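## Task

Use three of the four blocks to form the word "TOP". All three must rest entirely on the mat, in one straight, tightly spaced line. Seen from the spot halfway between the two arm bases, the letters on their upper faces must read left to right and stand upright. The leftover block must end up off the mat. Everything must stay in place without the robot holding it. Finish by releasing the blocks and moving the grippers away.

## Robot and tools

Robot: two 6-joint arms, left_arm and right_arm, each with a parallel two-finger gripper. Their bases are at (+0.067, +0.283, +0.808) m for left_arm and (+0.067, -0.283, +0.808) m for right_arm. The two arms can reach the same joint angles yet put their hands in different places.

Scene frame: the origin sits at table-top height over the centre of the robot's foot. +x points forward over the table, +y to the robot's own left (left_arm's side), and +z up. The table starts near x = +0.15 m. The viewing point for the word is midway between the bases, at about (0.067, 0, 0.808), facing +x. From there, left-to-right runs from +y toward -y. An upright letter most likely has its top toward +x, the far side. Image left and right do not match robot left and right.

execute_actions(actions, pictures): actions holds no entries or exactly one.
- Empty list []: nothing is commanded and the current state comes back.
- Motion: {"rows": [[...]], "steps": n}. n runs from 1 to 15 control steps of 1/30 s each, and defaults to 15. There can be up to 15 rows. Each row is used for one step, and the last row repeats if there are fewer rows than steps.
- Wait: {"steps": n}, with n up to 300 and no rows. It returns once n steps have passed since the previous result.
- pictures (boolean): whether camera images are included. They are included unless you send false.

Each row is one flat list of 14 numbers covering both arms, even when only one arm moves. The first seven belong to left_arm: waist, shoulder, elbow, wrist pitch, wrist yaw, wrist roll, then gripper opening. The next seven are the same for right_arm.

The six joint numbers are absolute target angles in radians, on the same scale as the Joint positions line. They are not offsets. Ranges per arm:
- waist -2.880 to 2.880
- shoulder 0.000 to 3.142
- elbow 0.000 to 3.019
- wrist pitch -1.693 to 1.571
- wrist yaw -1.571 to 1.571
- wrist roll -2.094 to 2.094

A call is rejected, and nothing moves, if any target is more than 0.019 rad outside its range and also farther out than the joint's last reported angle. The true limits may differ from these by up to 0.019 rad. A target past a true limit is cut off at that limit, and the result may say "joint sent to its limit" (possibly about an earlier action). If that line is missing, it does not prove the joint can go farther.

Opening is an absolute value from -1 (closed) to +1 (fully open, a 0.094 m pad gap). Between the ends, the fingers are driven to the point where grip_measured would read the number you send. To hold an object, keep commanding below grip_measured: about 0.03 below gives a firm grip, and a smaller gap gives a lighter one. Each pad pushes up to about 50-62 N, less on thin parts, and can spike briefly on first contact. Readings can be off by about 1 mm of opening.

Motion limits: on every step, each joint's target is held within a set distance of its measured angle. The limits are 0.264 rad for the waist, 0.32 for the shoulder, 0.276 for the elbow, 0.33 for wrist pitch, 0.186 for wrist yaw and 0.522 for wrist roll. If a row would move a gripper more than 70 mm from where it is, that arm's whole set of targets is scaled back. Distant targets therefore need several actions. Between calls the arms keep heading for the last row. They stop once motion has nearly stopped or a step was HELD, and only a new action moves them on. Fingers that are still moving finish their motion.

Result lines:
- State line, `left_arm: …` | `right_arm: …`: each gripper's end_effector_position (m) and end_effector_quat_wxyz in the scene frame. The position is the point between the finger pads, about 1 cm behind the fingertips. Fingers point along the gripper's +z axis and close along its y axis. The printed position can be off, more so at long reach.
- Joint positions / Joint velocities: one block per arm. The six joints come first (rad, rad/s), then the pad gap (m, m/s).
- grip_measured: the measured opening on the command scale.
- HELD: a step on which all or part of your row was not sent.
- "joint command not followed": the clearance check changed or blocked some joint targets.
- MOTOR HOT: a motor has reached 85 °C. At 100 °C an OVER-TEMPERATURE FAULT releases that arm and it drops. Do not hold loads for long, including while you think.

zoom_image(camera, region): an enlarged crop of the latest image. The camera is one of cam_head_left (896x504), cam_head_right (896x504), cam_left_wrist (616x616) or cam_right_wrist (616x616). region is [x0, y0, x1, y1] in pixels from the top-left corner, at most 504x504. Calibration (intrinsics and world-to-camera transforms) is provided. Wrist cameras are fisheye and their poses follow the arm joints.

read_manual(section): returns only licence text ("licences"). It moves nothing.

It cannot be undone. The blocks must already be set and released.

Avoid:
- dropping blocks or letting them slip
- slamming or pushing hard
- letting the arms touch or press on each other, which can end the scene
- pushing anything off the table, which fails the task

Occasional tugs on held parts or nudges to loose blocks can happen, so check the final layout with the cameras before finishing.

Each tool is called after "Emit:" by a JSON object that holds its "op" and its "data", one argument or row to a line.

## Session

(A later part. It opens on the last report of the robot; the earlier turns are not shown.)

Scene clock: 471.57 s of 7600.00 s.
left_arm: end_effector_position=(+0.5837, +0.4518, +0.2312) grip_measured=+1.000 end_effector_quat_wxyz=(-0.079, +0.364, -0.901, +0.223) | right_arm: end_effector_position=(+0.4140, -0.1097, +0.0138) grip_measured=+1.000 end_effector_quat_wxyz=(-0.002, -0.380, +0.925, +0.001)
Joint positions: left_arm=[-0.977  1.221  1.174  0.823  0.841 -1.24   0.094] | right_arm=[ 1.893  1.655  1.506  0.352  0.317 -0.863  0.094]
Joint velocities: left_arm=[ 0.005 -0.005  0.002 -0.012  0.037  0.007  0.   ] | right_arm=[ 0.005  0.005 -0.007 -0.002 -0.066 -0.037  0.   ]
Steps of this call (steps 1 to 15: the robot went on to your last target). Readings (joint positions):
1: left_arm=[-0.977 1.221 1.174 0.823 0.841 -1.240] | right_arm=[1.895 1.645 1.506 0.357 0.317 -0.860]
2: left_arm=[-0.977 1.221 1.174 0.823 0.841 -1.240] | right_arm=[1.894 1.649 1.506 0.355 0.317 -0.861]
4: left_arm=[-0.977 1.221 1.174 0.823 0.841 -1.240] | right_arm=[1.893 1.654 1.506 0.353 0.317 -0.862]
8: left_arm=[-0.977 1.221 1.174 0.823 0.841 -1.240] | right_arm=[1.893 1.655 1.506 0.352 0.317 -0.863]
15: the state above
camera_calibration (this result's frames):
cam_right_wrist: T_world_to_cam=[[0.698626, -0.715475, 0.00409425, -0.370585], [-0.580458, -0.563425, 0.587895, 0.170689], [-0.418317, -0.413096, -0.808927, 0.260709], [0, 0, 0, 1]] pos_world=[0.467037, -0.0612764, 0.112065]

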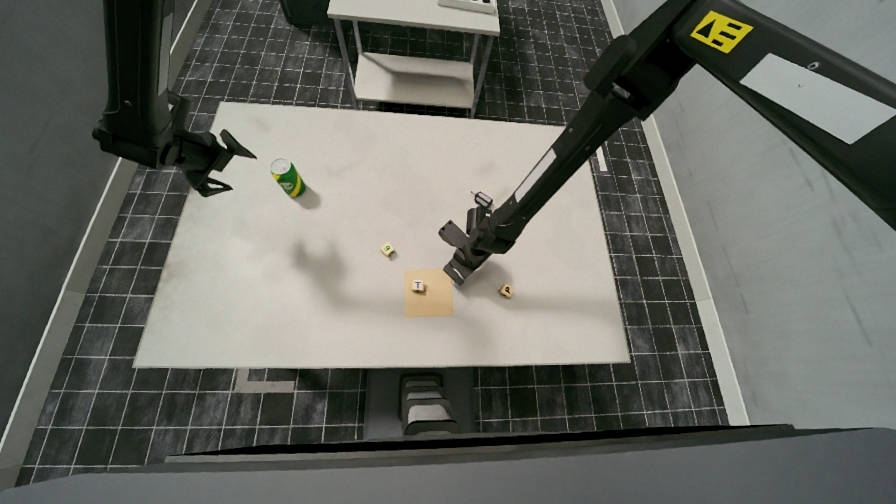

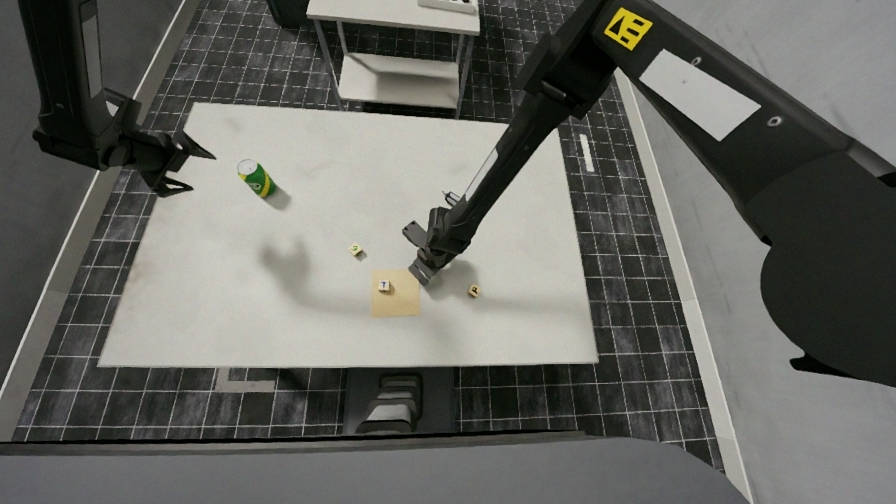

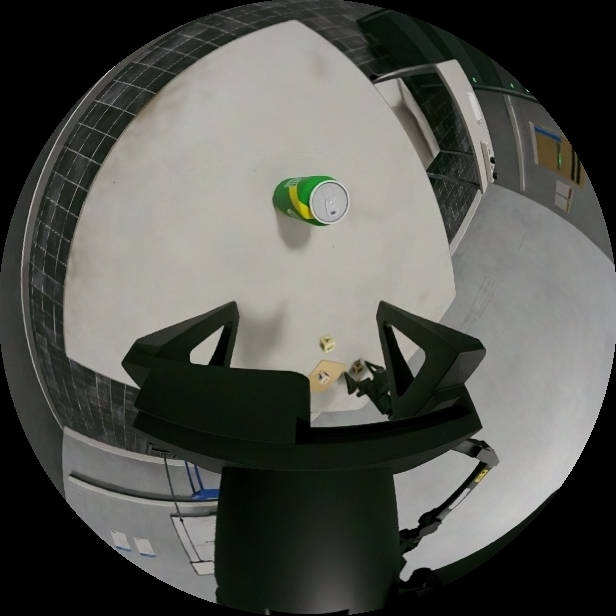

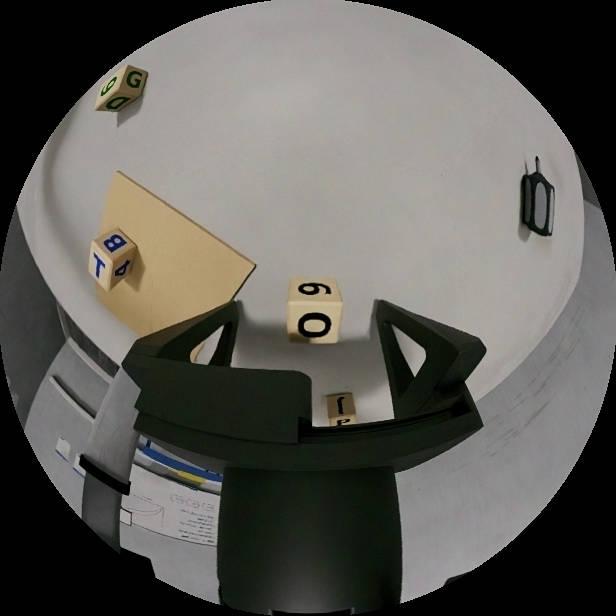

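Emit:
{"op": "execute_actions", "data": {
  "actions": [
    {"rows": [[-0.977, 1.221, 1.174, 0.823, 0.841, -1.24, 1, 1.887, 1.656, 1.51, 0.338, 0.313, -0.87, 0.88], [-0.977, 1.221, 1.174, 0.823, 0.841, -1.24, 1, 1.887, 1.656, 1.512, 0.338, 0.313, -0.87, 0.74], [-0.977, 1.221, 1.174, 0.823, 0.841, -1.24, 1, 1.887, 1.656, 1.514, 0.338, 0.313, -0.87, 0.6], [-0.977, 1.221, 1.174, 0.823, 0.841, -1.24, 1, 1.887, 1.656, 1.514, 0.338, 0.313, -0.87, 0.46], [-0.977, 1.221, 1.174, 0.823, 0.841, -1.24, 1, 1.887, 1.656, 1.514, 0.338, 0.313, -0.87, 0.32], [-0.977, 1.221, 1.174, 0.823, 0.841, -1.24, 1, 1.887, 1.656, 1.514, 0.338, 0.313, -0.87, 0.18], [-0.977, 1.221, 1.174, 0.823, 0.841, -1.24, 1, 1.887, 1.656, 1.514, 0.338, 0.313, -0.87, 0.05], [-0.977, 1.221, 1.174, 0.823, 0.841, -1.24, 1, 1.887, 1.656, 1.514, 0.338, 0.313, -0.87, -0.06], [-0.977, 1.221, 1.174, 0.823, 0.841, -1.24, 1, 1.887, 1.656, 1.514, 0.338, 0.313, -0.87, -0.15], [-0.977, 1.221, 1.174, 0.823, 0.841, -1.24, 1, 1.887, 1.656, 1.514, 0.338, 0.313, -0.87, -0.22], [-0.977, 1.221, 1.174, 0.823, 0.841, -1.24, 1, 1.887, 1.656, 1.514, 0.338, 0.313, -0.87, -0.28], [-0.977, 1.221, 1.174, 0.823, 0.841, -1.24, 1, 1.887, 1.656, 1.514, 0.338, 0.313, -0.87, -0.32], [-0.977, 1.221, 1.174, 0.823, 0.841, -1.24, 1, 1.887, 1.656, 1.514, 0.338, 0.313, -0.87, -0.35], [-0.977, 1.221, 1.174, 0.823, 0.841, -1.24, 1, 1.887, 1.656, 1.514, 0.338, 0.313, -0.87, -0.38], [-0.977, 1.221, 1.174, 0.823, 0.841, -1.24, 1, 1.887, 1.656, 1.514, 0.338, 0.313, -0.87, -0.4]], "steps": 15}
  ],
  "pictures": false
}}

Emit:
{"op": "execute_actions", "data": {
  "actions": [
    {"steps": 8}
  ]
}}

Emit:
{"op": "zoom_image", "data": {
  "camera": "cam_right_wrist",
  "region": [240, 250, 380, 370]
}}

Scene clock: 484.93 s of 7600.00 s.
left_arm: end_effector_position=(+0.5837, +0.4518, +0.2312) grip_measured=+1.000 end_effector_quat_wxyz=(-0.079, +0.364, -0.901, +0.223) | right_arm: end_effector_position=(+0.4168, -0.1097, +0.0132) grip_measured=-0.371 end_effector_quat_wxyz=(-0.000, -0.379, +0.925, -0.000)
Joint positions: left_arm=[-0.977  1.221  1.174  0.823  0.841 -1.24   0.094] | right_arm=[ 1.893  1.655  1.511  0.352  0.317 -0.864  0.03 ]
Joint velocities: left_arm=[-0.005  0.005  0.002  0.002 -0.022 -0.066  0.   ] | right_arm=[ 0.005  0.015 -0.032 -0.022  0.037 -0.022 -0.   ]
Steps of this call (steps 1 to 15: the robot went on to your last target; steps 16 to 90: nothing new was sent; then 9.87 s passed at rest; steps 91 to 105: all 15 steps of this action). Readings (joint positions):
91: left_arm=[-0.977 1.221 1.174 0.823 0.841 -1.240] | right_arm=[1.893 1.655 1.506 0.352 0.317 -0.864]
92: left_arm=[-0.977 1.221 1.174 0.823 0.841 -1.240] | right_arm=[1.893 1.655 1.506 0.352 0.317 -0.864]
94: left_arm=[-0.977 1.221 1.174 0.823 0.841 -1.240] | right_arm=[1.893 1.655 1.507 0.352 0.317 -0.864]
98: left_arm=[-0.977 1.221 1.174 0.823 0.841 -1.240] | right_arm=[1.893 1.655 1.510 0.352 0.317 -0.864]
105: the state above

Scene clock: 485.20 s of 7600.00 s.
left_arm: end_effector_position=(+0.5837, +0.4518, +0.2312) grip_measured=+1.000 end_effector_quat_wxyz=(-0.079, +0.364, -0.901, +0.223) | right_arm: end_effector_position=(+0.4168, -0.1097, +0.0132) grip_measured=-0.371 end_effector_quat_wxyz=(-0.000, -0.379, +0.925, -0.000)
Joint positions: left_arm=[-0.977  1.221  1.174  0.823  0.841 -1.24   0.094] | right_arm=[ 1.893  1.655  1.511  0.352  0.317 -0.864  0.03 ]
Joint velocities: left_arm=[-0.005 -0.015  0.022  0.007 -0.037  0.037  0.   ] | right_arm=[ 0.005 -0.024 -0.002  0.017 -0.022 -0.037 -0.   ]
Steps of this call (steps 1 to 8: the robot went on to your last target). Readings (joint positions):
1: left_arm=[-0.977 1.221 1.174 0.823 0.841 -1.240] | right_arm=[1.893 1.655 1.511 0.352 0.317 -0.864]
2: left_arm=[-0.977 1.221 1.174 0.823 0.841 -1.240] | right_arm=[1.893 1.655 1.511 0.352 0.317 -0.864]
4: left_arm=[-0.977 1.221 1.174 0.823 0.841 -1.240] | right_arm=[1.893 1.655 1.511 0.352 0.317 -0.864]
8: the state above
camera_calibration (this result's frames):
cam_right_wrist: T_world_to_cam=[[0.697857, -0.716199, 0.00738819, -0.372326], [-0.583587, -0.5626, 0.585582, 0.174017], [-0.415237, -0.412964, -0.810579, 0.260115], [0, 0, 0, 1]] pos_world=[0.469394, -0.0613395, 0.111693]

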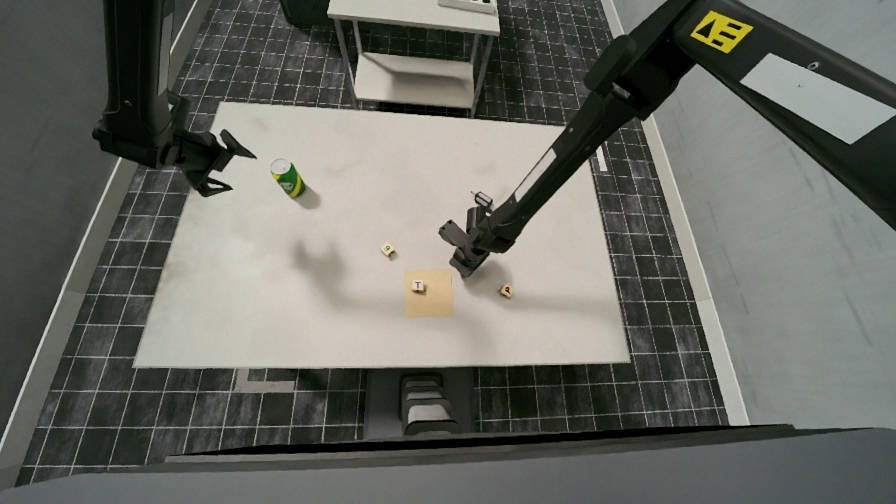

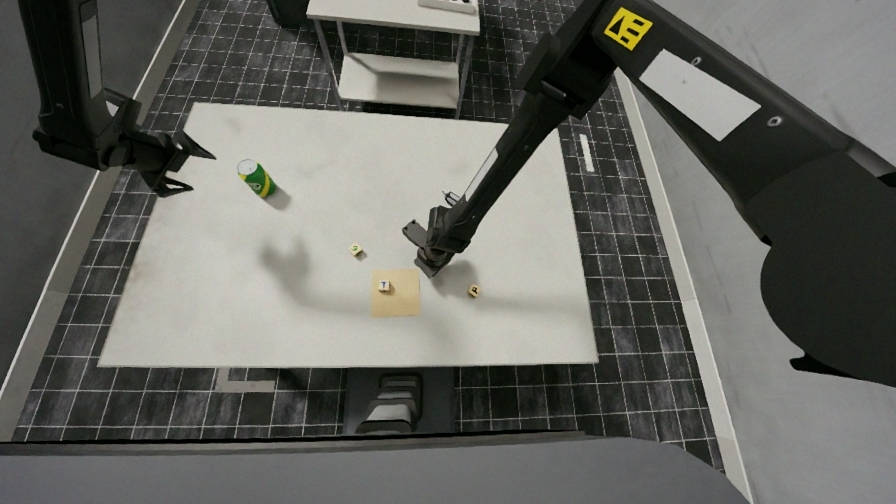

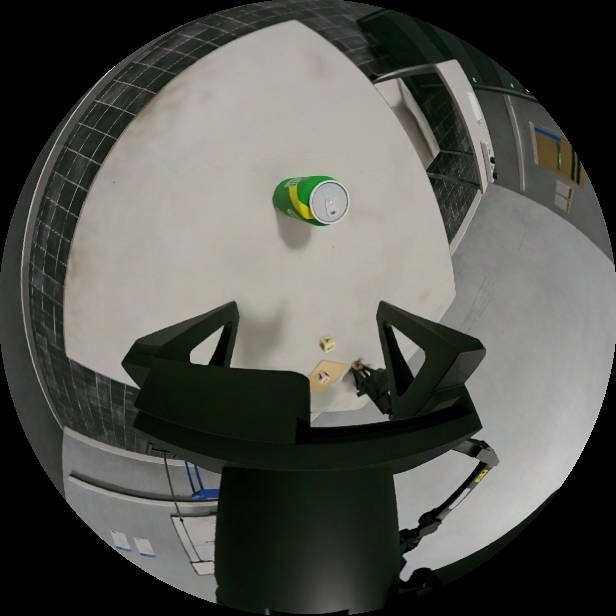

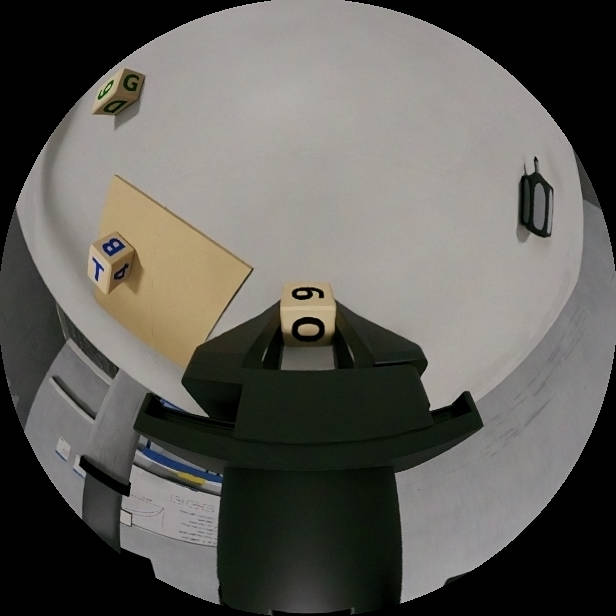

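Region (240, 250, 380, 370) of cam_right_wrist's 616x616 image, scaled by 3.600, with more detail than that image has; it fills the top 432 rows of this view, and the rest is white.

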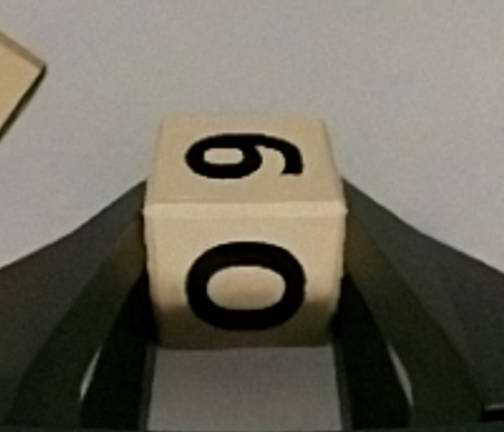

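Emit:
{"op": "execute_actions", "data": {
  "actions": [
    {"rows": [[-0.977, 1.221, 1.174, 0.823, 0.841, -1.24, 1, 1.8996, 1.656, 1.4992, 0.3626, 0.3196, -0.8727, -0.4], [-0.977, 1.221, 1.174, 0.823, 0.841, -1.24, 1, 1.9014, 1.656, 1.4968, 0.3646, 0.3214, -0.8809, -0.4], [-0.977, 1.221, 1.174, 0.823, 0.841, -1.24, 1, 1.9044, 1.656, 1.4929, 0.3677, 0.3244, -0.8944, -0.4], [-0.977, 1.221, 1.174, 0.823, 0.841, -1.24, 1, 1.9085, 1.656, 1.4876, 0.3721, 0.3285, -0.913, -0.4], [-0.977, 1.221, 1.174, 0.823, 0.841, -1.24, 1, 1.9136, 1.656, 1.4811, 0.3776, 0.3337, -0.9365, -0.4], [-0.977, 1.221, 1.174, 0.823, 0.841, -1.24, 1, 1.9198, 1.656, 1.4737, 0.3843, 0.3399, -0.9647, -0.4], [-0.977, 1.221, 1.174, 0.823, 0.841, -1.24, 1, 1.927, 1.656, 1.4658, 0.3919, 0.347, -0.9971, -0.4], [-0.977, 1.221, 1.174, 0.823, 0.841, -1.24, 1, 1.935, 1.656, 1.4575, 0.4004, 0.355, -1.0334, -0.4], [-0.977, 1.221, 1.174, 0.823, 0.841, -1.24, 1, 1.9437, 1.6566, 1.4492, 0.4097, 0.3638, -1.0731, -0.4], [-0.977, 1.221, 1.174, 0.823, 0.841, -1.24, 1, 1.9531, 1.6585, 1.4413, 0.4198, 0.3732, -1.1157, -0.4], [-0.977, 1.221, 1.174, 0.823, 0.841, -1.24, 1, 1.963, 1.6616, 1.4339, 0.4303, 0.3831, -1.1607, -0.4], [-0.977, 1.221, 1.174, 0.823, 0.841, -1.24, 1, 1.9732, 1.6657, 1.4274, 0.4413, 0.3934, -1.2074, -0.4], [-0.977, 1.221, 1.174, 0.823, 0.841, -1.24, 1, 1.9838, 1.6709, 1.4221, 0.4526, 0.404, -1.2554, -0.4], [-0.977, 1.221, 1.174, 0.823, 0.841, -1.24, 1, 1.9945, 1.677, 1.4182, 0.464, 0.4147, -1.304, -0.4], [-0.977, 1.221, 1.174, 0.823, 0.841, -1.24, 1, 2.0052, 1.6838, 1.4159, 0.4754, 0.4254, -1.3526, -0.4]], "steps": 15}
  ],
  "pictures": false
}}

Emit:
{"op": "execute_actions", "data": {
  "actions": [
    {"rows": [[-0.977, 1.221, 1.174, 0.823, 0.841, -1.24, 1, 2.0158, 1.6912, 1.415, 0.4867, 0.436, -1.4006, -0.4], [-0.977, 1.221, 1.174, 0.823, 0.841, -1.24, 1, 2.026, 1.699, 1.415, 0.4977, 0.4463, -1.4473, -0.4], [-0.977, 1.221, 1.174, 0.823, 0.841, -1.24, 1, 2.0359, 1.707, 1.415, 0.5082, 0.4562, -1.4923, -0.4], [-0.977, 1.221, 1.174, 0.823, 0.841, -1.24, 1, 2.0453, 1.715, 1.415, 0.5183, 0.4656, -1.5349, -0.4], [-0.977, 1.221, 1.174, 0.823, 0.841, -1.24, 1, 2.054, 1.7228, 1.415, 0.5276, 0.4744, -1.5746, -0.4], [-0.977, 1.221, 1.174, 0.823, 0.841, -1.24, 1, 2.062, 1.7302, 1.415, 0.5361, 0.4824, -1.6109, -0.4], [-0.977, 1.221, 1.174, 0.823, 0.841, -1.24, 1, 2.0692, 1.737, 1.415, 0.5437, 0.4895, -1.6433, -0.4], [-0.977, 1.221, 1.174, 0.823, 0.841, -1.24, 1, 2.0754, 1.7431, 1.415, 0.5504, 0.4957, -1.6715, -0.4], [-0.977, 1.221, 1.174, 0.823, 0.841, -1.24, 1, 2.0805, 1.7483, 1.415, 0.5559, 0.5009, -1.695, -0.4], [-0.977, 1.221, 1.174, 0.823, 0.841, -1.24, 1, 2.0846, 1.7524, 1.415, 0.5603, 0.505, -1.7136, -0.4], [-0.977, 1.221, 1.174, 0.823, 0.841, -1.24, 1, 2.0876, 1.7555, 1.415, 0.5635, 0.508, -1.7272, -0.4], [-0.977, 1.221, 1.174, 0.823, 0.841, -1.24, 1, 2.0894, 1.7574, 1.415, 0.5654, 0.5098, -1.7353, -0.4], [-0.977, 1.221, 1.174, 0.823, 0.841, -1.24, 1, 2.09, 1.758, 1.415, 0.566, 0.5104, -1.738, -0.4]], "steps": 15}
  ],
  "pictures": false
}}

Emit:
{"op": "execute_actions", "data": {
  "actions": [
    {"steps": 15}
  ]
}}

Scene clock: 546.83 s of 7600.00 s.
left_arm: end_effector_position=(+0.5837, +0.4518, +0.2312) grip_measured=+1.000 end_effector_quat_wxyz=(-0.079, +0.364, -0.901, +0.223) | right_arm: end_effector_position=(+0.3940, -0.0781, +0.0357) grip_measured=-0.371 end_effector_quat_wxyz=(-0.008, -0.508, +0.861, -0.012)
Joint positions: left_arm=[-0.977  1.221  1.174  0.823  0.841 -1.24   0.094] | right_arm=[ 1.963  1.659  1.441  0.434  0.413 -1.168  0.03 ]
Joint velocities: left_arm=[ 0.015 -0.005 -0.022 -0.007  0.007  0.037  0.   ] | right_arm=[ 0.396  0.083 -0.134  0.339  0.315 -1.223 -0.   ]
Steps of this call (steps 1 to 15: the robot went on to your last target; steps 16 to 90: nothing new was sent; then 58.13 s passed at rest; steps 91 to 105: all 15 steps of this action). Readings (joint positions):
91: left_arm=[-0.977 1.221 1.174 0.823 0.841 -1.240] | right_arm=[1.893 1.655 1.511 0.352 0.317 -0.864]
92: left_arm=[-0.977 1.221 1.174 0.823 0.841 -1.240] | right_arm=[1.893 1.655 1.511 0.352 0.317 -0.865]
94: left_arm=[-0.977 1.221 1.174 0.823 0.841 -1.240] | right_arm=[1.894 1.655 1.511 0.352 0.321 -0.874]
98: left_arm=[-0.977 1.221 1.174 0.823 0.841 -1.240] | right_arm=[1.900 1.655 1.498 0.370 0.345 -0.933]
105: the state above

Scene clock: 547.33 s of 7600.00 s.
left_arm: end_effector_position=(+0.5837, +0.4518, +0.2312) grip_measured=+1.000 end_effector_quat_wxyz=(-0.079, +0.364, -0.901, +0.223) | right_arm: end_effector_position=(+0.3471, +0.0028, +0.0537) grip_measured=-0.371 end_effector_quat_wxyz=(-0.002, -0.699, +0.715, +0.002)
Joint positions: left_arm=[-0.977  1.221  1.174  0.823  0.841 -1.24   0.094] | right_arm=[ 2.085  1.758  1.435  0.543  0.505 -1.676  0.03 ]
Joint velocities: left_arm=[ 0.005 -0.015 -0.002 -0.017  0.007  0.051  0.   ] | right_arm=[-0.005  0.054 -0.027  0.012  0.007 -0.315 -0.   ]
Steps of this call (steps 1 to 15: all 15 steps of this action). Readings (joint positions):
1: left_arm=[-0.977 1.221 1.174 0.823 0.841 -1.240] | right_arm=[1.976 1.663 1.438 0.445 0.423 -1.210]
2: left_arm=[-0.977 1.221 1.174 0.823 0.841 -1.240] | right_arm=[1.989 1.669 1.437 0.456 0.434 -1.253]
4: left_arm=[-0.977 1.221 1.174 0.823 0.841 -1.240] | right_arm=[2.015 1.683 1.437 0.480 0.453 -1.341]
8: left_arm=[-0.977 1.221 1.174 0.823 0.841 -1.240] | right_arm=[2.058 1.715 1.437 0.517 0.485 -1.504]
15: the state above

Scene clock: 547.83 s of 7600.00 s.
left_arm: end_effector_position=(+0.5837, +0.4518, +0.2312) grip_measured=+1.000 end_effector_quat_wxyz=(-0.079, +0.364, -0.901, +0.223) | right_arm: end_effector_position=(+0.3452, +0.0026, +0.0539) grip_measured=-0.371 end_effector_quat_wxyz=(-0.003, -0.717, +0.697, +0.002)
Joint positions: left_arm=[-0.977  1.221  1.174  0.823  0.841 -1.24   0.094] | right_arm=[ 2.085  1.76   1.433  0.548  0.506 -1.726  0.03 ]
Joint velocities: left_arm=[ 0.015  0.015 -0.017 -0.012 -0.007  0.037  0.   ] | right_arm=[-0.005  0.005 -0.002 -0.002  0.022  0.051 -0.001]
Steps of this call (steps 1 to 15: the robot went on to your last target). Readings (joint positions):
1: left_arm=[-0.977 1.221 1.174 0.823 0.841 -1.240] | right_arm=[2.085 1.760 1.434 0.543 0.505 -1.687]
2: left_arm=[-0.977 1.221 1.174 0.823 0.841 -1.240] | right_arm=[2.085 1.760 1.433 0.543 0.506 -1.695]
4: left_arm=[-0.977 1.221 1.174 0.823 0.841 -1.240] | right_arm=[2.085 1.760 1.433 0.544 0.506 -1.707]
8: left_arm=[-0.977 1.221 1.174 0.823 0.841 -1.240] | right_arm=[2.085 1.760 1.433 0.548 0.506 -1.720]
15: the state above
camera_calibration (this result's frames):
cam_right_wrist: T_world_to_cam=[[0.999751, 0.0222702, 0.00129911, -0.348037], [0.0172829, -0.810053, 0.586101, -0.0351353], [0.0141049, -0.585933, -0.810237, 0.162027], [0, 0, 0, 1]] pos_world=[0.346273, 0.0742261, 0.152325]

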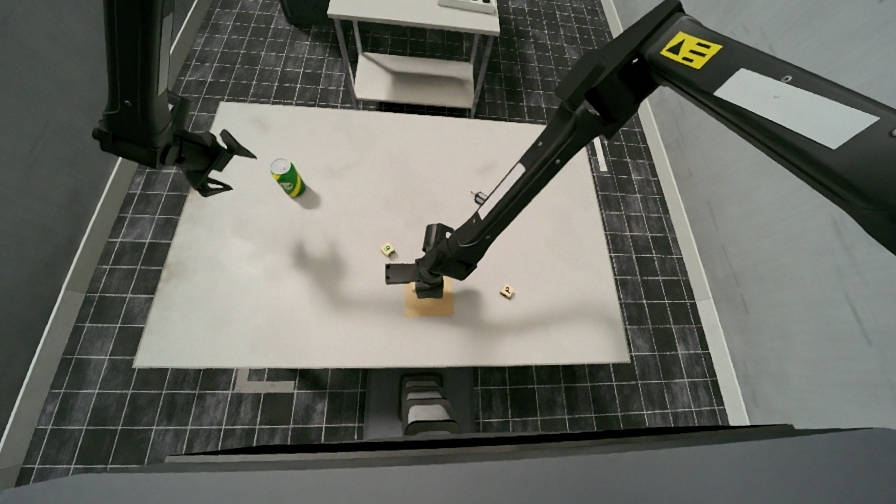

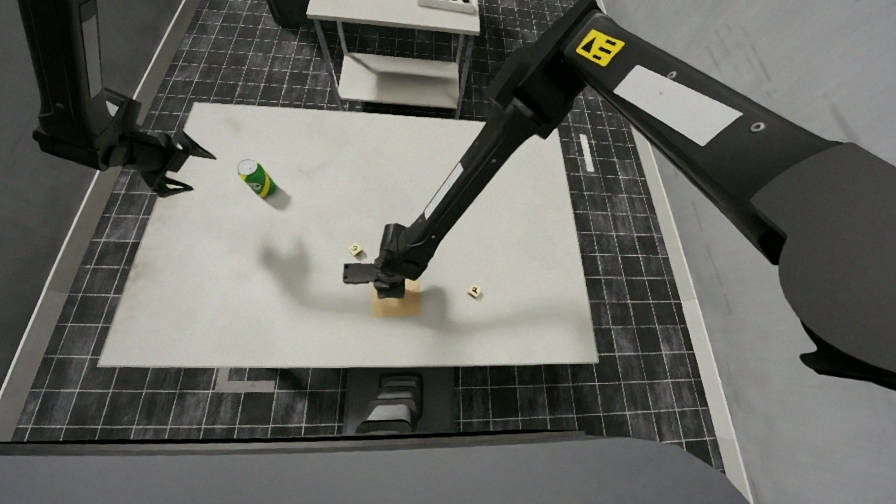

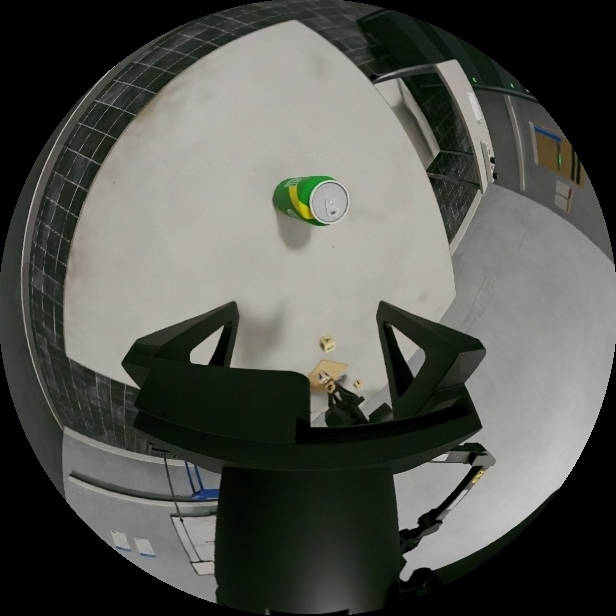

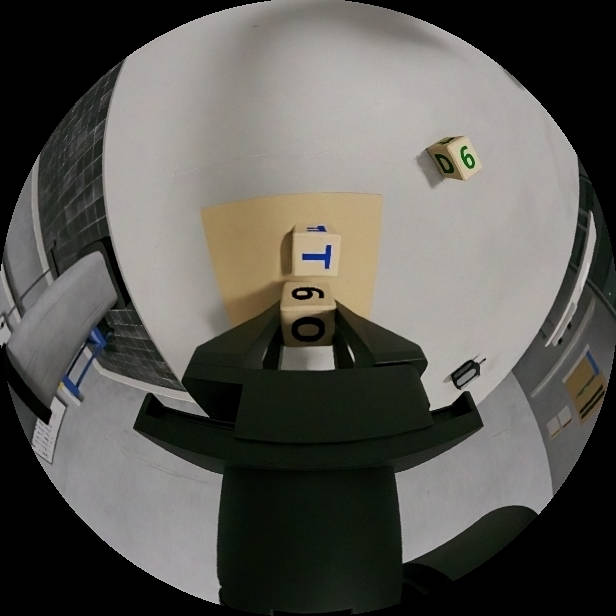

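Emit:
{"op": "zoom_image", "data": {
  "camera": "cam_right_wrist",
  "region": [240, 210, 390, 360]
}}

Region (240, 210, 390, 360) of cam_right_wrist's 616x616 image, scaled by 3.360, with more detail than that image has.

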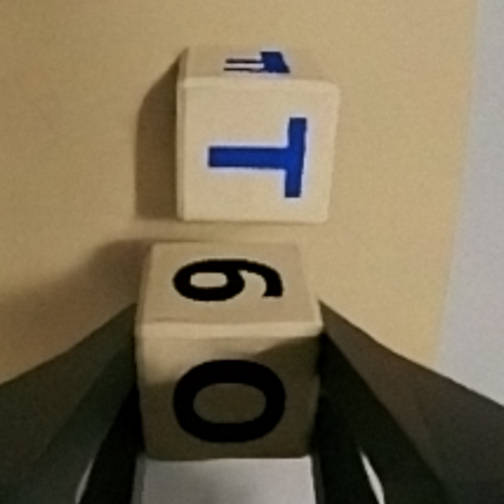

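Emit:
{"op": "execute_actions", "data": {
  "actions": [
    {"rows": [[-0.977, 1.221, 1.174, 0.823, 0.841, -1.24, 1, 2.0775, 1.76, 1.433, 0.548, 0.506, -1.7176, -0.4], [-0.977, 1.221, 1.174, 0.823, 0.841, -1.24, 1, 2.0762, 1.76, 1.433, 0.548, 0.506, -1.7164, -0.4], [-0.977, 1.221, 1.174, 0.823, 0.841, -1.24, 1, 2.074, 1.76, 1.433, 0.548, 0.506, -1.7144, -0.4], [-0.977, 1.221, 1.174, 0.823, 0.841, -1.24, 1, 2.071, 1.761, 1.433, 0.548, 0.504, -1.7118, -0.4], [-0.977, 1.221, 1.174, 0.823, 0.841, -1.24, 1, 2.0675, 1.762, 1.433, 0.548, 0.5035, -1.7087, -0.4], [-0.977, 1.221, 1.174, 0.823, 0.841, -1.24, 1, 2.0636, 1.764, 1.433, 0.545, 0.502, -1.7052, -0.4], [-0.977, 1.221, 1.174, 0.823, 0.841, -1.24, 1, 2.0595, 1.766, 1.433, 0.54, 0.4996, -1.7015, -0.4], [-0.977, 1.221, 1.174, 0.823, 0.841, -1.24, 1, 2.0554, 1.768, 1.433, 0.535, 0.4965, -1.6978, -0.4], [-0.977, 1.221, 1.174, 0.823, 0.841, -1.24, 1, 2.0515, 1.769, 1.4337, 0.5347, 0.4927, -1.6943, -0.4], [-0.977, 1.221, 1.174, 0.823, 0.841, -1.24, 1, 2.048, 1.7705, 1.4357, 0.5338, 0.4884, -1.6912, -0.4], [-0.977, 1.221, 1.174, 0.823, 0.841, -1.24, 1, 2.045, 1.7725, 1.4389, 0.5323, 0.484, -1.6886, -0.4], [-0.977, 1.221, 1.174, 0.823, 0.841, -1.24, 1, 2.0428, 1.775, 1.4434, 0.5302, 0.4796, -1.6866, -0.4], [-0.977, 1.221, 1.174, 0.823, 0.841, -1.24, 1, 2.0415, 1.778, 1.449, 0.5277, 0.4753, -1.6854, -0.4], [-0.977, 1.221, 1.174, 0.823, 0.841, -1.24, 1, 2.041, 1.7815, 1.4555, 0.5247, 0.4715, -1.685, -0.4], [-0.977, 1.221, 1.174, 0.823, 0.841, -1.24, 1, 2.041, 1.7855, 1.4628, 0.5214, 0.4684, -1.685, -0.4]], "steps": 15}
  ],
  "pictures": false
}}

Emit:
{"op": "execute_actions", "data": {
  "actions": [
    {"rows": [[-0.977, 1.221, 1.174, 0.823, 0.841, -1.24, 1, 2.041, 1.79, 1.4707, 0.5177, 0.466, -1.685, -0.4], [-0.977, 1.221, 1.174, 0.823, 0.841, -1.24, 1, 2.041, 1.7945, 1.479, 0.5139, 0.4645, -1.685, -0.4], [-0.977, 1.221, 1.174, 0.823, 0.841, -1.24, 1, 2.041, 1.799, 1.4875, 0.51, 0.464, -1.685, -0.4], [-0.977, 1.221, 1.174, 0.823, 0.841, -1.24, 1, 2.041, 1.8035, 1.496, 0.5061, 0.464, -1.685, -0.4], [-0.977, 1.221, 1.174, 0.823, 0.841, -1.24, 1, 2.041, 1.8075, 1.5043, 0.5023, 0.464, -1.685, -0.4], [-0.977, 1.221, 1.174, 0.823, 0.841, -1.24, 1, 2.041, 1.8112, 1.5122, 0.4987, 0.464, -1.685, -0.4], [-0.977, 1.221, 1.174, 0.823, 0.841, -1.24, 1, 2.041, 1.8145, 1.5195, 0.4953, 0.464, -1.685, -0.4], [-0.977, 1.221, 1.174, 0.823, 0.841, -1.24, 1, 2.041, 1.8172, 1.526, 0.4923, 0.464, -1.685, -0.4], [-0.977, 1.221, 1.174, 0.823, 0.841, -1.24, 1, 2.041, 1.8195, 1.5316, 0.4898, 0.464, -1.685, -0.4], [-0.977, 1.221, 1.174, 0.823, 0.841, -1.24, 1, 2.041, 1.8212, 1.5361, 0.4877, 0.464, -1.685, -0.4], [-0.977, 1.221, 1.174, 0.823, 0.841, -1.24, 1, 2.041, 1.8223, 1.5393, 0.4862, 0.464, -1.685, -0.4], [-0.977, 1.221, 1.174, 0.823, 0.841, -1.24, 1, 2.041, 1.8228, 1.5413, 0.4853, 0.464, -1.685, -0.4], [-0.977, 1.221, 1.174, 0.823, 0.841, -1.24, 1, 2.041, 1.823, 1.542, 0.485, 0.464, -1.685, -0.4]], "steps": 15}
  ],
  "pictures": false
}}

Emit:
{"op": "execute_actions", "data": {
  "actions": [
    {"steps": 12}
  ]
}}

Emit:
{"op": "zoom_image", "data": {
  "camera": "cam_right_wrist",
  "region": [230, 200, 390, 360]
}}

Scene clock: 625.70 s of 7600.00 s.
left_arm: end_effector_position=(+0.5837, +0.4518, +0.2312) grip_measured=+1.000 end_effector_quat_wxyz=(-0.079, +0.364, -0.901, +0.223) | right_arm: end_effector_position=(+0.3462, -0.0141, +0.0413) grip_measured=-0.371 end_effector_quat_wxyz=(-0.002, -0.710, +0.705, -0.002)
Joint positions: left_arm=[-0.977  1.221  1.174  0.823  0.841 -1.24   0.094] | right_arm=[ 2.052  1.766  1.447  0.543  0.476 -1.702  0.03 ]
Joint velocities: left_arm=[ 0.005 -0.015 -0.017  0.017 -0.066 -0.066  0.   ] | right_arm=[-0.112  0.073  0.178 -0.071 -0.139  0.037 -0.002]
Steps of this call (steps 1 to 15: the robot went on to your last target; steps 16 to 90: nothing new was sent; then 74.37 s passed at rest; steps 91 to 105: all 15 steps of this action). Readings (joint positions):
91: left_arm=[-0.977 1.221 1.174 0.823 0.841 -1.240] | right_arm=[2.085 1.760 1.433 0.548 0.506 -1.728]
92: left_arm=[-0.977 1.221 1.174 0.823 0.841 -1.240] | right_arm=[2.085 1.760 1.433 0.548 0.506 -1.728]
94: left_arm=[-0.977 1.221 1.174 0.823 0.841 -1.240] | right_arm=[2.085 1.760 1.433 0.548 0.506 -1.726]
98: left_arm=[-0.977 1.221 1.174 0.823 0.841 -1.240] | right_arm=[2.080 1.760 1.433 0.548 0.503 -1.718]
105: the state above

Scene clock: 626.20 s of 7600.00 s.
left_arm: end_effector_position=(+0.5837, +0.4518, +0.2312) grip_measured=+1.000 end_effector_quat_wxyz=(-0.079, +0.364, -0.901, +0.223) | right_arm: end_effector_position=(+0.3530, -0.0083, +0.0189) grip_measured=-0.371 end_effector_quat_wxyz=(+0.000, -0.707, +0.707, -0.004)
Joint positions: left_arm=[-0.977  1.221  1.174  0.823  0.841 -1.24   0.094] | right_arm=[ 2.045  1.812  1.539  0.502  0.468 -1.695  0.03 ]
Joint velocities: left_arm=[-0.005 -0.005  0.002  0.017  0.037 -0.051  0.   ] | right_arm=[ 0.005 -0.005  0.017 -0.017  0.051  0.066 -0.001]
Steps of this call (steps 1 to 15: all 15 steps of this action). Readings (joint positions):
1: left_arm=[-0.977 1.221 1.174 0.823 0.841 -1.240] | right_arm=[2.048 1.769 1.455 0.540 0.474 -1.700]
2: left_arm=[-0.977 1.221 1.174 0.823 0.841 -1.240] | right_arm=[2.046 1.773 1.463 0.537 0.472 -1.699]
4: left_arm=[-0.977 1.221 1.174 0.823 0.841 -1.240] | right_arm=[2.045 1.781 1.480 0.530 0.470 -1.697]
8: left_arm=[-0.977 1.221 1.174 0.823 0.841 -1.240] | right_arm=[2.045 1.798 1.513 0.516 0.468 -1.696]
15: the state above

Scene clock: 626.60 s of 7600.00 s.
left_arm: end_effector_position=(+0.5837, +0.4518, +0.2312) grip_measured=+1.000 end_effector_quat_wxyz=(-0.079, +0.364, -0.901, +0.223) | right_arm: end_effector_position=(+0.3531, -0.0083, +0.0188) grip_measured=-0.371 end_effector_quat_wxyz=(+0.000, -0.707, +0.707, -0.004)
Joint positions: left_arm=[-0.977  1.221  1.174  0.823  0.841 -1.24   0.094] | right_arm=[ 2.045  1.812  1.539  0.502  0.468 -1.695  0.03 ]
Joint velocities: left_arm=[ 0.005 -0.005 -0.032 -0.012  0.066  0.066  0.   ] | right_arm=[-0.015  0.005 -0.002 -0.027 -0.066 -0.007 -0.001]
Steps of this call (steps 1 to 12: the robot went on to your last target). Readings (joint positions):
1: left_arm=[-0.977 1.221 1.174 0.823 0.841 -1.240] | right_arm=[2.045 1.812 1.539 0.502 0.468 -1.695]
2: left_arm=[-0.977 1.221 1.174 0.823 0.841 -1.240] | right_arm=[2.045 1.812 1.539 0.502 0.468 -1.695]
4: left_arm=[-0.977 1.221 1.174 0.823 0.841 -1.240] | right_arm=[2.045 1.812 1.539 0.502 0.468 -1.695]
8: left_arm=[-0.977 1.221 1.174 0.823 0.841 -1.240] | right_arm=[2.045 1.812 1.539 0.502 0.468 -1.695]
12: the state above
camera_calibration (this result's frames):
cam_right_wrist: T_world_to_cam=[[0.999901, -0.00539559, 0.0130239, -0.356138], [-0.0120321, -0.808052, 0.588988, -0.0132095], [0.00734608, -0.589086, -0.808037, 0.129375], [0, 0, 0, 1]] pos_world=[0.354993, 0.0636175, 0.116958]

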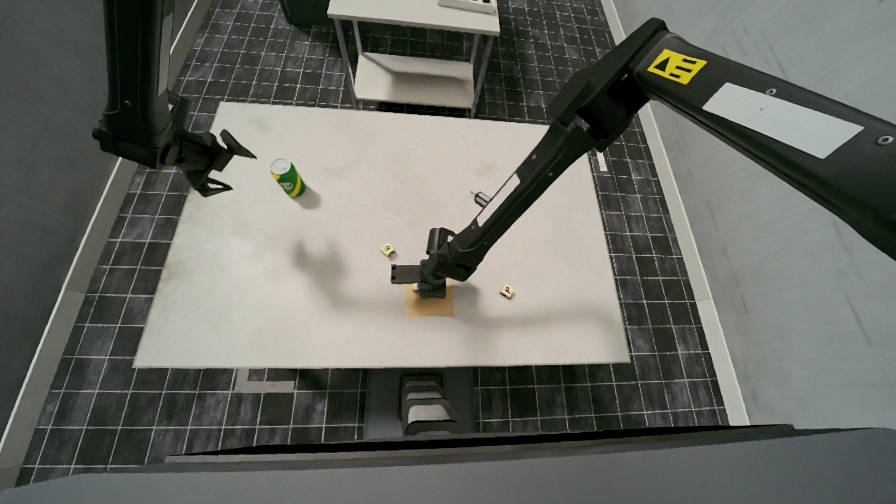

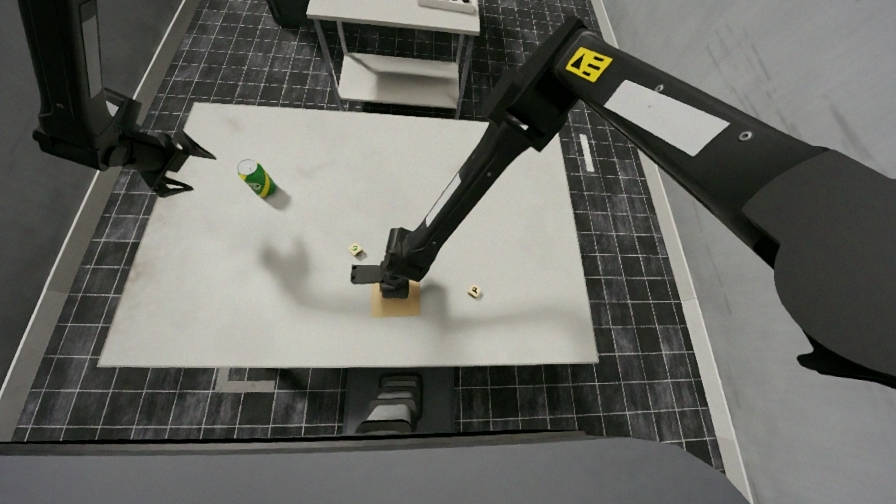

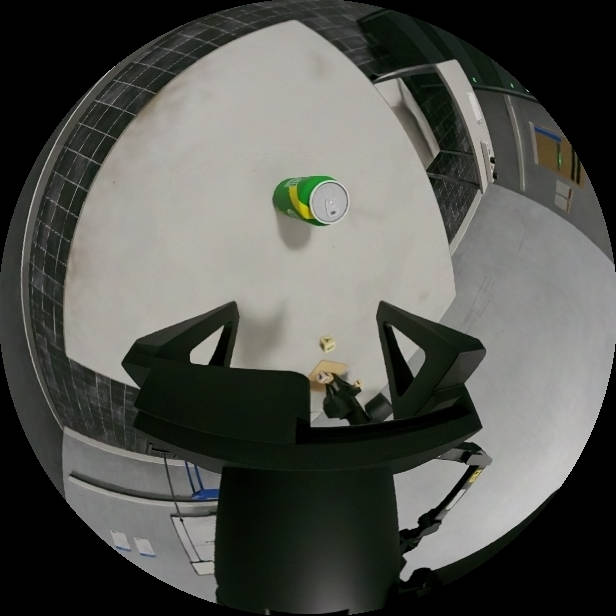

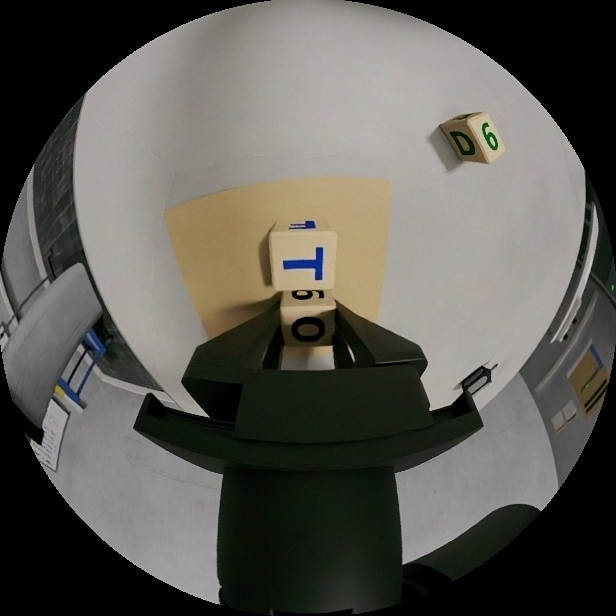

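Region (230, 200, 390, 360) of cam_right_wrist's 616x616 image, scaled by 3.150, with more detail than that image has.

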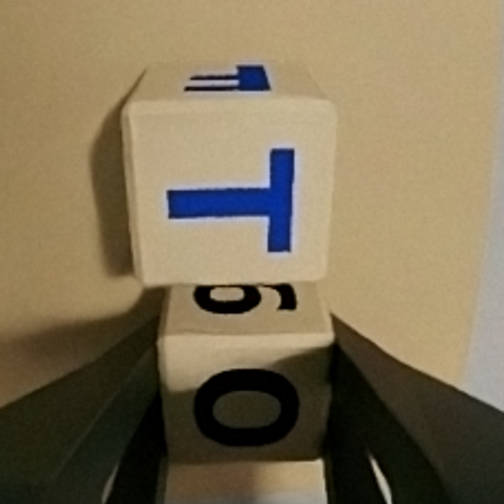

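Emit:
{"op": "execute_actions", "data": {
  "actions": [
    {"rows": [[-0.977, 1.221, 1.174, 0.823, 0.841, -1.24, 1, 2.049, 1.823, 1.542, 0.485, 0.466, -1.688, -0.4], [-0.977, 1.221, 1.174, 0.823, 0.841, -1.24, 1, 2.053, 1.823, 1.542, 0.485, 0.466, -1.688, -0.4], [-0.977, 1.221, 1.174, 0.823, 0.841, -1.24, 1, 2.056, 1.823, 1.542, 0.485, 0.466, -1.688, -0.4], [-0.977, 1.221, 1.174, 0.823, 0.841, -1.24, 1, 2.058, 1.823, 1.542, 0.485, 0.466, -1.688, -0.4]], "steps": 15}
  ],
  "pictures": false
}}

Scene clock: 658.23 s of 7600.00 s.
left_arm: end_effector_position=(+0.5837, +0.4518, +0.2312) grip_measured=+1.000 end_effector_quat_wxyz=(-0.079, +0.364, -0.901, +0.223) | right_arm: end_effector_position=(+0.3531, -0.0083, +0.0188) grip_measured=-0.371 end_effector_quat_wxyz=(+0.000, -0.707, +0.707, -0.004)
Joint positions: left_arm=[-0.977  1.221  1.174  0.823  0.841 -1.24   0.094] | right_arm=[ 2.045  1.812  1.539  0.502  0.468 -1.695  0.03 ]
Joint velocities: left_arm=[ 0.005  0.005 -0.012 -0.017 -0.007 -0.051  0.   ] | right_arm=[-0.005 -0.005 -0.032  0.007 -0.007  0.007 -0.002]
Steps of this call (steps 1 to 15: the robot went on to your last target; steps 16 to 90: nothing new was sent; then 28.13 s passed at rest; steps 91 to 105: all 15 steps of this action). Readings (joint positions):
91: left_arm=[-0.977 1.221 1.174 0.823 0.841 -1.240] | right_arm=[2.045 1.812 1.539 0.502 0.468 -1.695]
92: left_arm=[-0.977 1.221 1.174 0.823 0.841 -1.240] | right_arm=[2.045 1.812 1.539 0.502 0.468 -1.695]
94: left_arm=[-0.977 1.221 1.174 0.823 0.841 -1.240] | right_arm=[2.045 1.812 1.539 0.502 0.468 -1.695]
98: left_arm=[-0.977 1.221 1.174 0.823 0.841 -1.240] | right_arm=[2.045 1.812 1.539 0.502 0.468 -1.695]
105: the state above

Emit:
{"op": "execute_actions", "data": {
  "actions": [
    {"rows": [[-0.977, 1.221, 1.174, 0.823, 0.841, -1.24, 1, 2.06, 1.823, 1.542, 0.485, 0.466, -1.688, -0.4], [-0.977, 1.221, 1.174, 0.823, 0.841, -1.24, 1, 2.062, 1.823, 1.542, 0.485, 0.466, -1.688, -0.4], [-0.977, 1.221, 1.174, 0.823, 0.841, -1.24, 1, 2.063, 1.823, 1.542, 0.485, 0.466, -1.688, -0.4]], "steps": 15}
  ],
  "pictures": false
}}

Scene clock: 661.40 s of 7600.00 s.
left_arm: end_effector_position=(+0.5837, +0.4518, +0.2312) grip_measured=+1.000 end_effector_quat_wxyz=(-0.079, +0.364, -0.901, +0.223) | right_arm: end_effector_position=(+0.3532, -0.0069, +0.0193) grip_measured=-0.371 end_effector_quat_wxyz=(+0.001, -0.707, +0.707, -0.003)
Joint positions: left_arm=[-0.977  1.221  1.174  0.823  0.841 -1.24   0.094] | right_arm=[ 2.047  1.812  1.539  0.502  0.468 -1.695  0.03 ]
Joint velocities: left_arm=[ 0.005  0.015 -0.007 -0.002  0.037 -0.007  0.   ] | right_arm=[-0.015  0.005 -0.012  0.007 -0.007  0.022 -0.001]
Steps of this call (steps 1 to 15: the robot went on to your last target; steps 16 to 80: nothing new was sent; steps 81 to 95: all 15 steps of this action). Readings (joint positions):
81: left_arm=[-0.977 1.221 1.174 0.823 0.841 -1.240] | right_arm=[2.045 1.812 1.539 0.502 0.468 -1.695]
82: left_arm=[-0.977 1.221 1.174 0.823 0.841 -1.240] | right_arm=[2.045 1.812 1.539 0.502 0.468 -1.695]
84: left_arm=[-0.977 1.221 1.174 0.823 0.841 -1.240] | right_arm=[2.045 1.812 1.539 0.502 0.468 -1.695]
88: left_arm=[-0.977 1.221 1.174 0.823 0.841 -1.240] | right_arm=[2.046 1.812 1.539 0.502 0.468 -1.695]
95: the state above

Emit:
{"op": "execute_actions", "data": {
  "actions": [
    {"rows": [[-0.977, 1.221, 1.174, 0.823, 0.841, -1.24, 1, 2.065, 1.823, 1.542, 0.485, 0.466, -1.688, -0.4], [-0.977, 1.221, 1.174, 0.823, 0.841, -1.24, 1, 2.0665, 1.823, 1.542, 0.485, 0.466, -1.688, -0.4], [-0.977, 1.221, 1.174, 0.823, 0.841, -1.24, 1, 2.068, 1.824, 1.542, 0.485, 0.466, -1.688, -0.4], [-0.977, 1.221, 1.174, 0.823, 0.841, -1.24, 1, 2.068, 1.825, 1.542, 0.484, 0.466, -1.688, -0.4], [-0.977, 1.221, 1.174, 0.823, 0.841, -1.24, 1, 2.068, 1.826, 1.543, 0.483, 0.466, -1.688, -0.4], [-0.977, 1.221, 1.174, 0.823, 0.841, -1.24, 1, 2.068, 1.827, 1.5445, 0.482, 0.466, -1.688, -0.4], [-0.977, 1.221, 1.174, 0.823, 0.841, -1.24, 1, 2.068, 1.828, 1.546, 0.481, 0.466, -1.688, -0.4], [-0.977, 1.221, 1.174, 0.823, 0.841, -1.24, 1, 2.068, 1.829, 1.5475, 0.48, 0.466, -1.688, -0.4], [-0.977, 1.221, 1.174, 0.823, 0.841, -1.24, 1, 2.068, 1.83, 1.549, 0.479, 0.466, -1.688, -0.4], [-0.977, 1.221, 1.174, 0.823, 0.841, -1.24, 1, 2.068, 1.831, 1.5505, 0.478, 0.466, -1.688, -0.4], [-0.977, 1.221, 1.174, 0.823, 0.841, -1.24, 1, 2.068, 1.831, 1.552, 0.477, 0.466, -1.688, -0.4], [-0.977, 1.221, 1.174, 0.823, 0.841, -1.24, 1, 2.068, 1.831, 1.5525, 0.476, 0.466, -1.688, -0.4]], "steps": 15}
  ],
  "pictures": false
}}

Emit:
{"op": "execute_actions", "data": {
  "actions": [
    {"steps": 12}
  ]
}}

Emit:
{"op": "zoom_image", "data": {
  "camera": "cam_right_wrist",
  "region": [230, 200, 390, 360]
}}

Scene clock: 671.40 s of 7600.00 s.
left_arm: end_effector_position=(+0.5837, +0.4518, +0.2312) grip_measured=+1.000 end_effector_quat_wxyz=(-0.079, +0.364, -0.901, +0.223) | right_arm: end_effector_position=(+0.3522, -0.0008, +0.0187) grip_measured=-0.371 end_effector_quat_wxyz=(+0.002, -0.707, +0.707, +0.001)
Joint positions: left_arm=[-0.977  1.221  1.174  0.823  0.841 -1.24   0.094] | right_arm=[ 2.053  1.819  1.549  0.493  0.468 -1.695  0.03 ]
Joint velocities: left_arm=[-0.005  0.005 -0.017  0.012 -0.007 -0.022  0.   ] | right_arm=[ 0.005 -0.005  0.002 -0.012 -0.007  0.037 -0.001]
Steps of this call (steps 1 to 15: the robot went on to your last target; steps 16 to 90: nothing new was sent; then 6.50 s passed at rest; steps 91 to 105: all 15 steps of this action). Readings (joint positions):
91: left_arm=[-0.977 1.221 1.174 0.823 0.841 -1.240] | right_arm=[2.047 1.812 1.539 0.502 0.468 -1.695]
92: left_arm=[-0.977 1.221 1.174 0.823 0.841 -1.240] | right_arm=[2.047 1.812 1.539 0.502 0.468 -1.695]
94: left_arm=[-0.977 1.221 1.174 0.823 0.841 -1.240] | right_arm=[2.048 1.812 1.539 0.502 0.468 -1.695]
98: left_arm=[-0.977 1.221 1.174 0.823 0.841 -1.240] | right_arm=[2.051 1.813 1.541 0.499 0.468 -1.695]
105: the state above

Scene clock: 671.80 s of 7600.00 s.
left_arm: end_effector_position=(+0.5837, +0.4518, +0.2312) grip_measured=+1.000 end_effector_quat_wxyz=(-0.079, +0.364, -0.901, +0.223) | right_arm: end_effector_position=(+0.3517, -0.0007, +0.0186) grip_measured=-0.371 end_effector_quat_wxyz=(+0.001, -0.707, +0.707, +0.001)
Joint positions: left_arm=[-0.977  1.221  1.174  0.823  0.841 -1.24   0.094] | right_arm=[ 2.053  1.819  1.549  0.492  0.468 -1.695  0.03 ]
Joint velocities: left_arm=[-0.005 -0.005  0.022  0.007  0.007 -0.037  0.   ] | right_arm=[-0.015 -0.005  0.007 -0.002  0.022 -0.007 -0.   ]
Steps of this call (steps 1 to 12: the robot went on to your last target). Readings (joint positions):
1: left_arm=[-0.977 1.221 1.174 0.823 0.841 -1.240] | right_arm=[2.053 1.819 1.549 0.493 0.468 -1.695]
2: left_arm=[-0.977 1.221 1.174 0.823 0.841 -1.240] | right_arm=[2.053 1.819 1.549 0.493 0.468 -1.695]
4: left_arm=[-0.977 1.221 1.174 0.823 0.841 -1.240] | right_arm=[2.053 1.819 1.549 0.492 0.468 -1.695]
8: left_arm=[-0.977 1.221 1.174 0.823 0.841 -1.240] | right_arm=[2.053 1.819 1.549 0.492 0.468 -1.695]
12: the state above
camera_calibration (this result's frames):
cam_right_wrist: T_world_to_cam=[[0.999964, -0.00421576, 0.00740413, -0.354649], [-0.00773667, -0.813293, 0.581803, -0.00843878], [0.00356898, -0.581839, -0.813296, 0.135136], [0, 0, 0, 1]] pos_world=[0.354089, 0.0702689, 0.117441]

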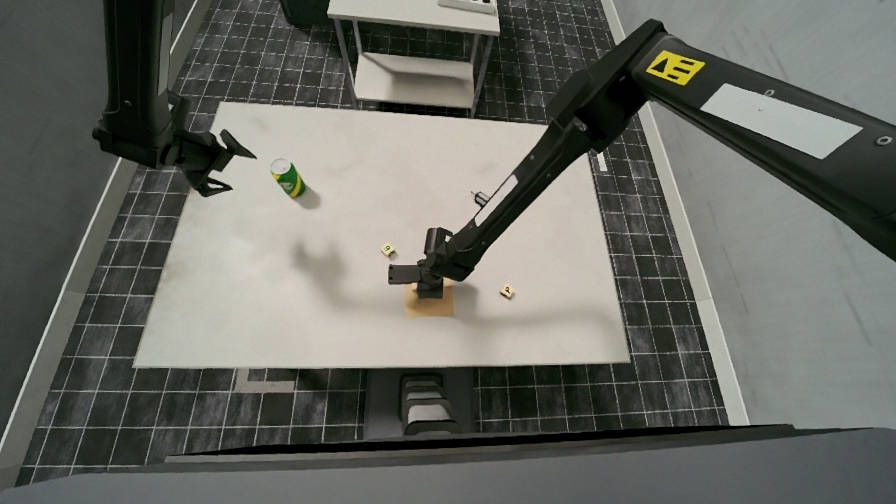

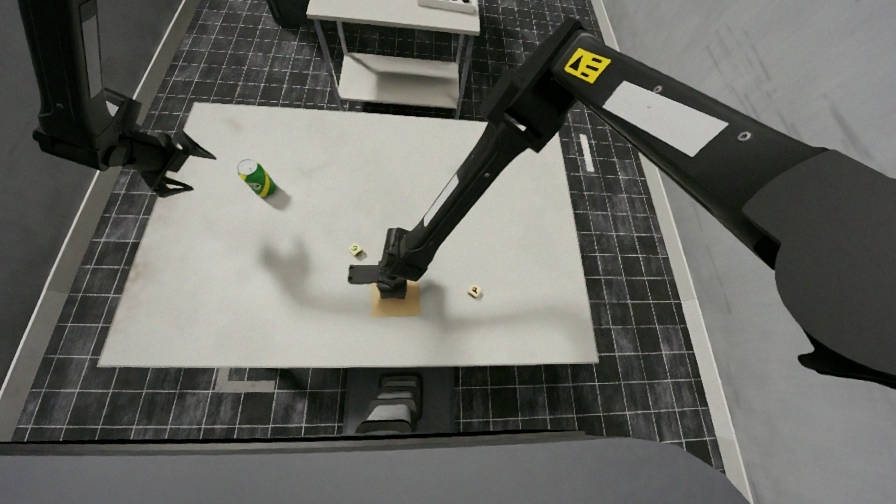

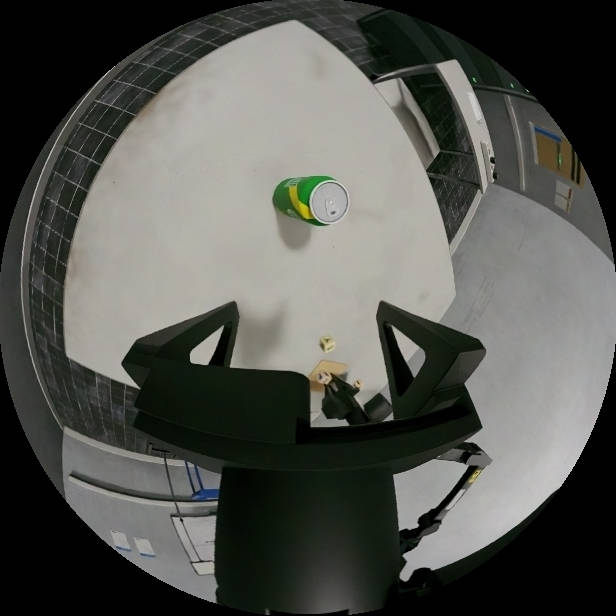

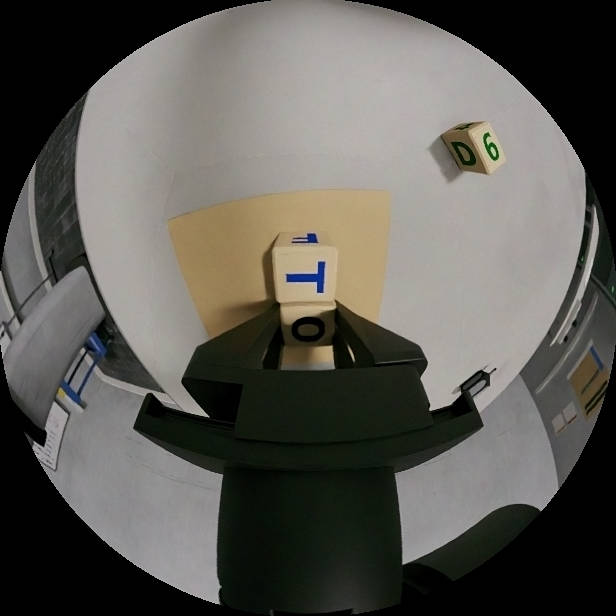

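Region (230, 200, 390, 360) of cam_right_wrist's 616x616 image, scaled by 3.150, with more detail than that image has.

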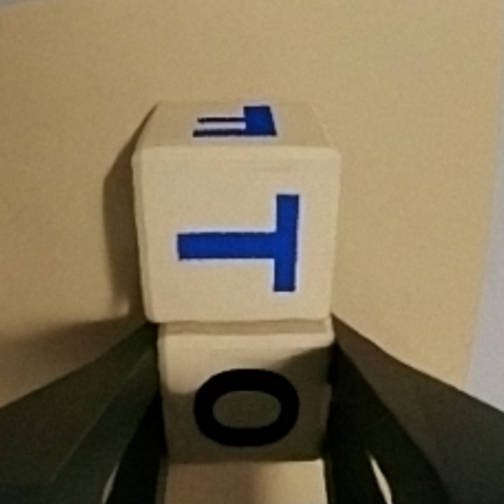

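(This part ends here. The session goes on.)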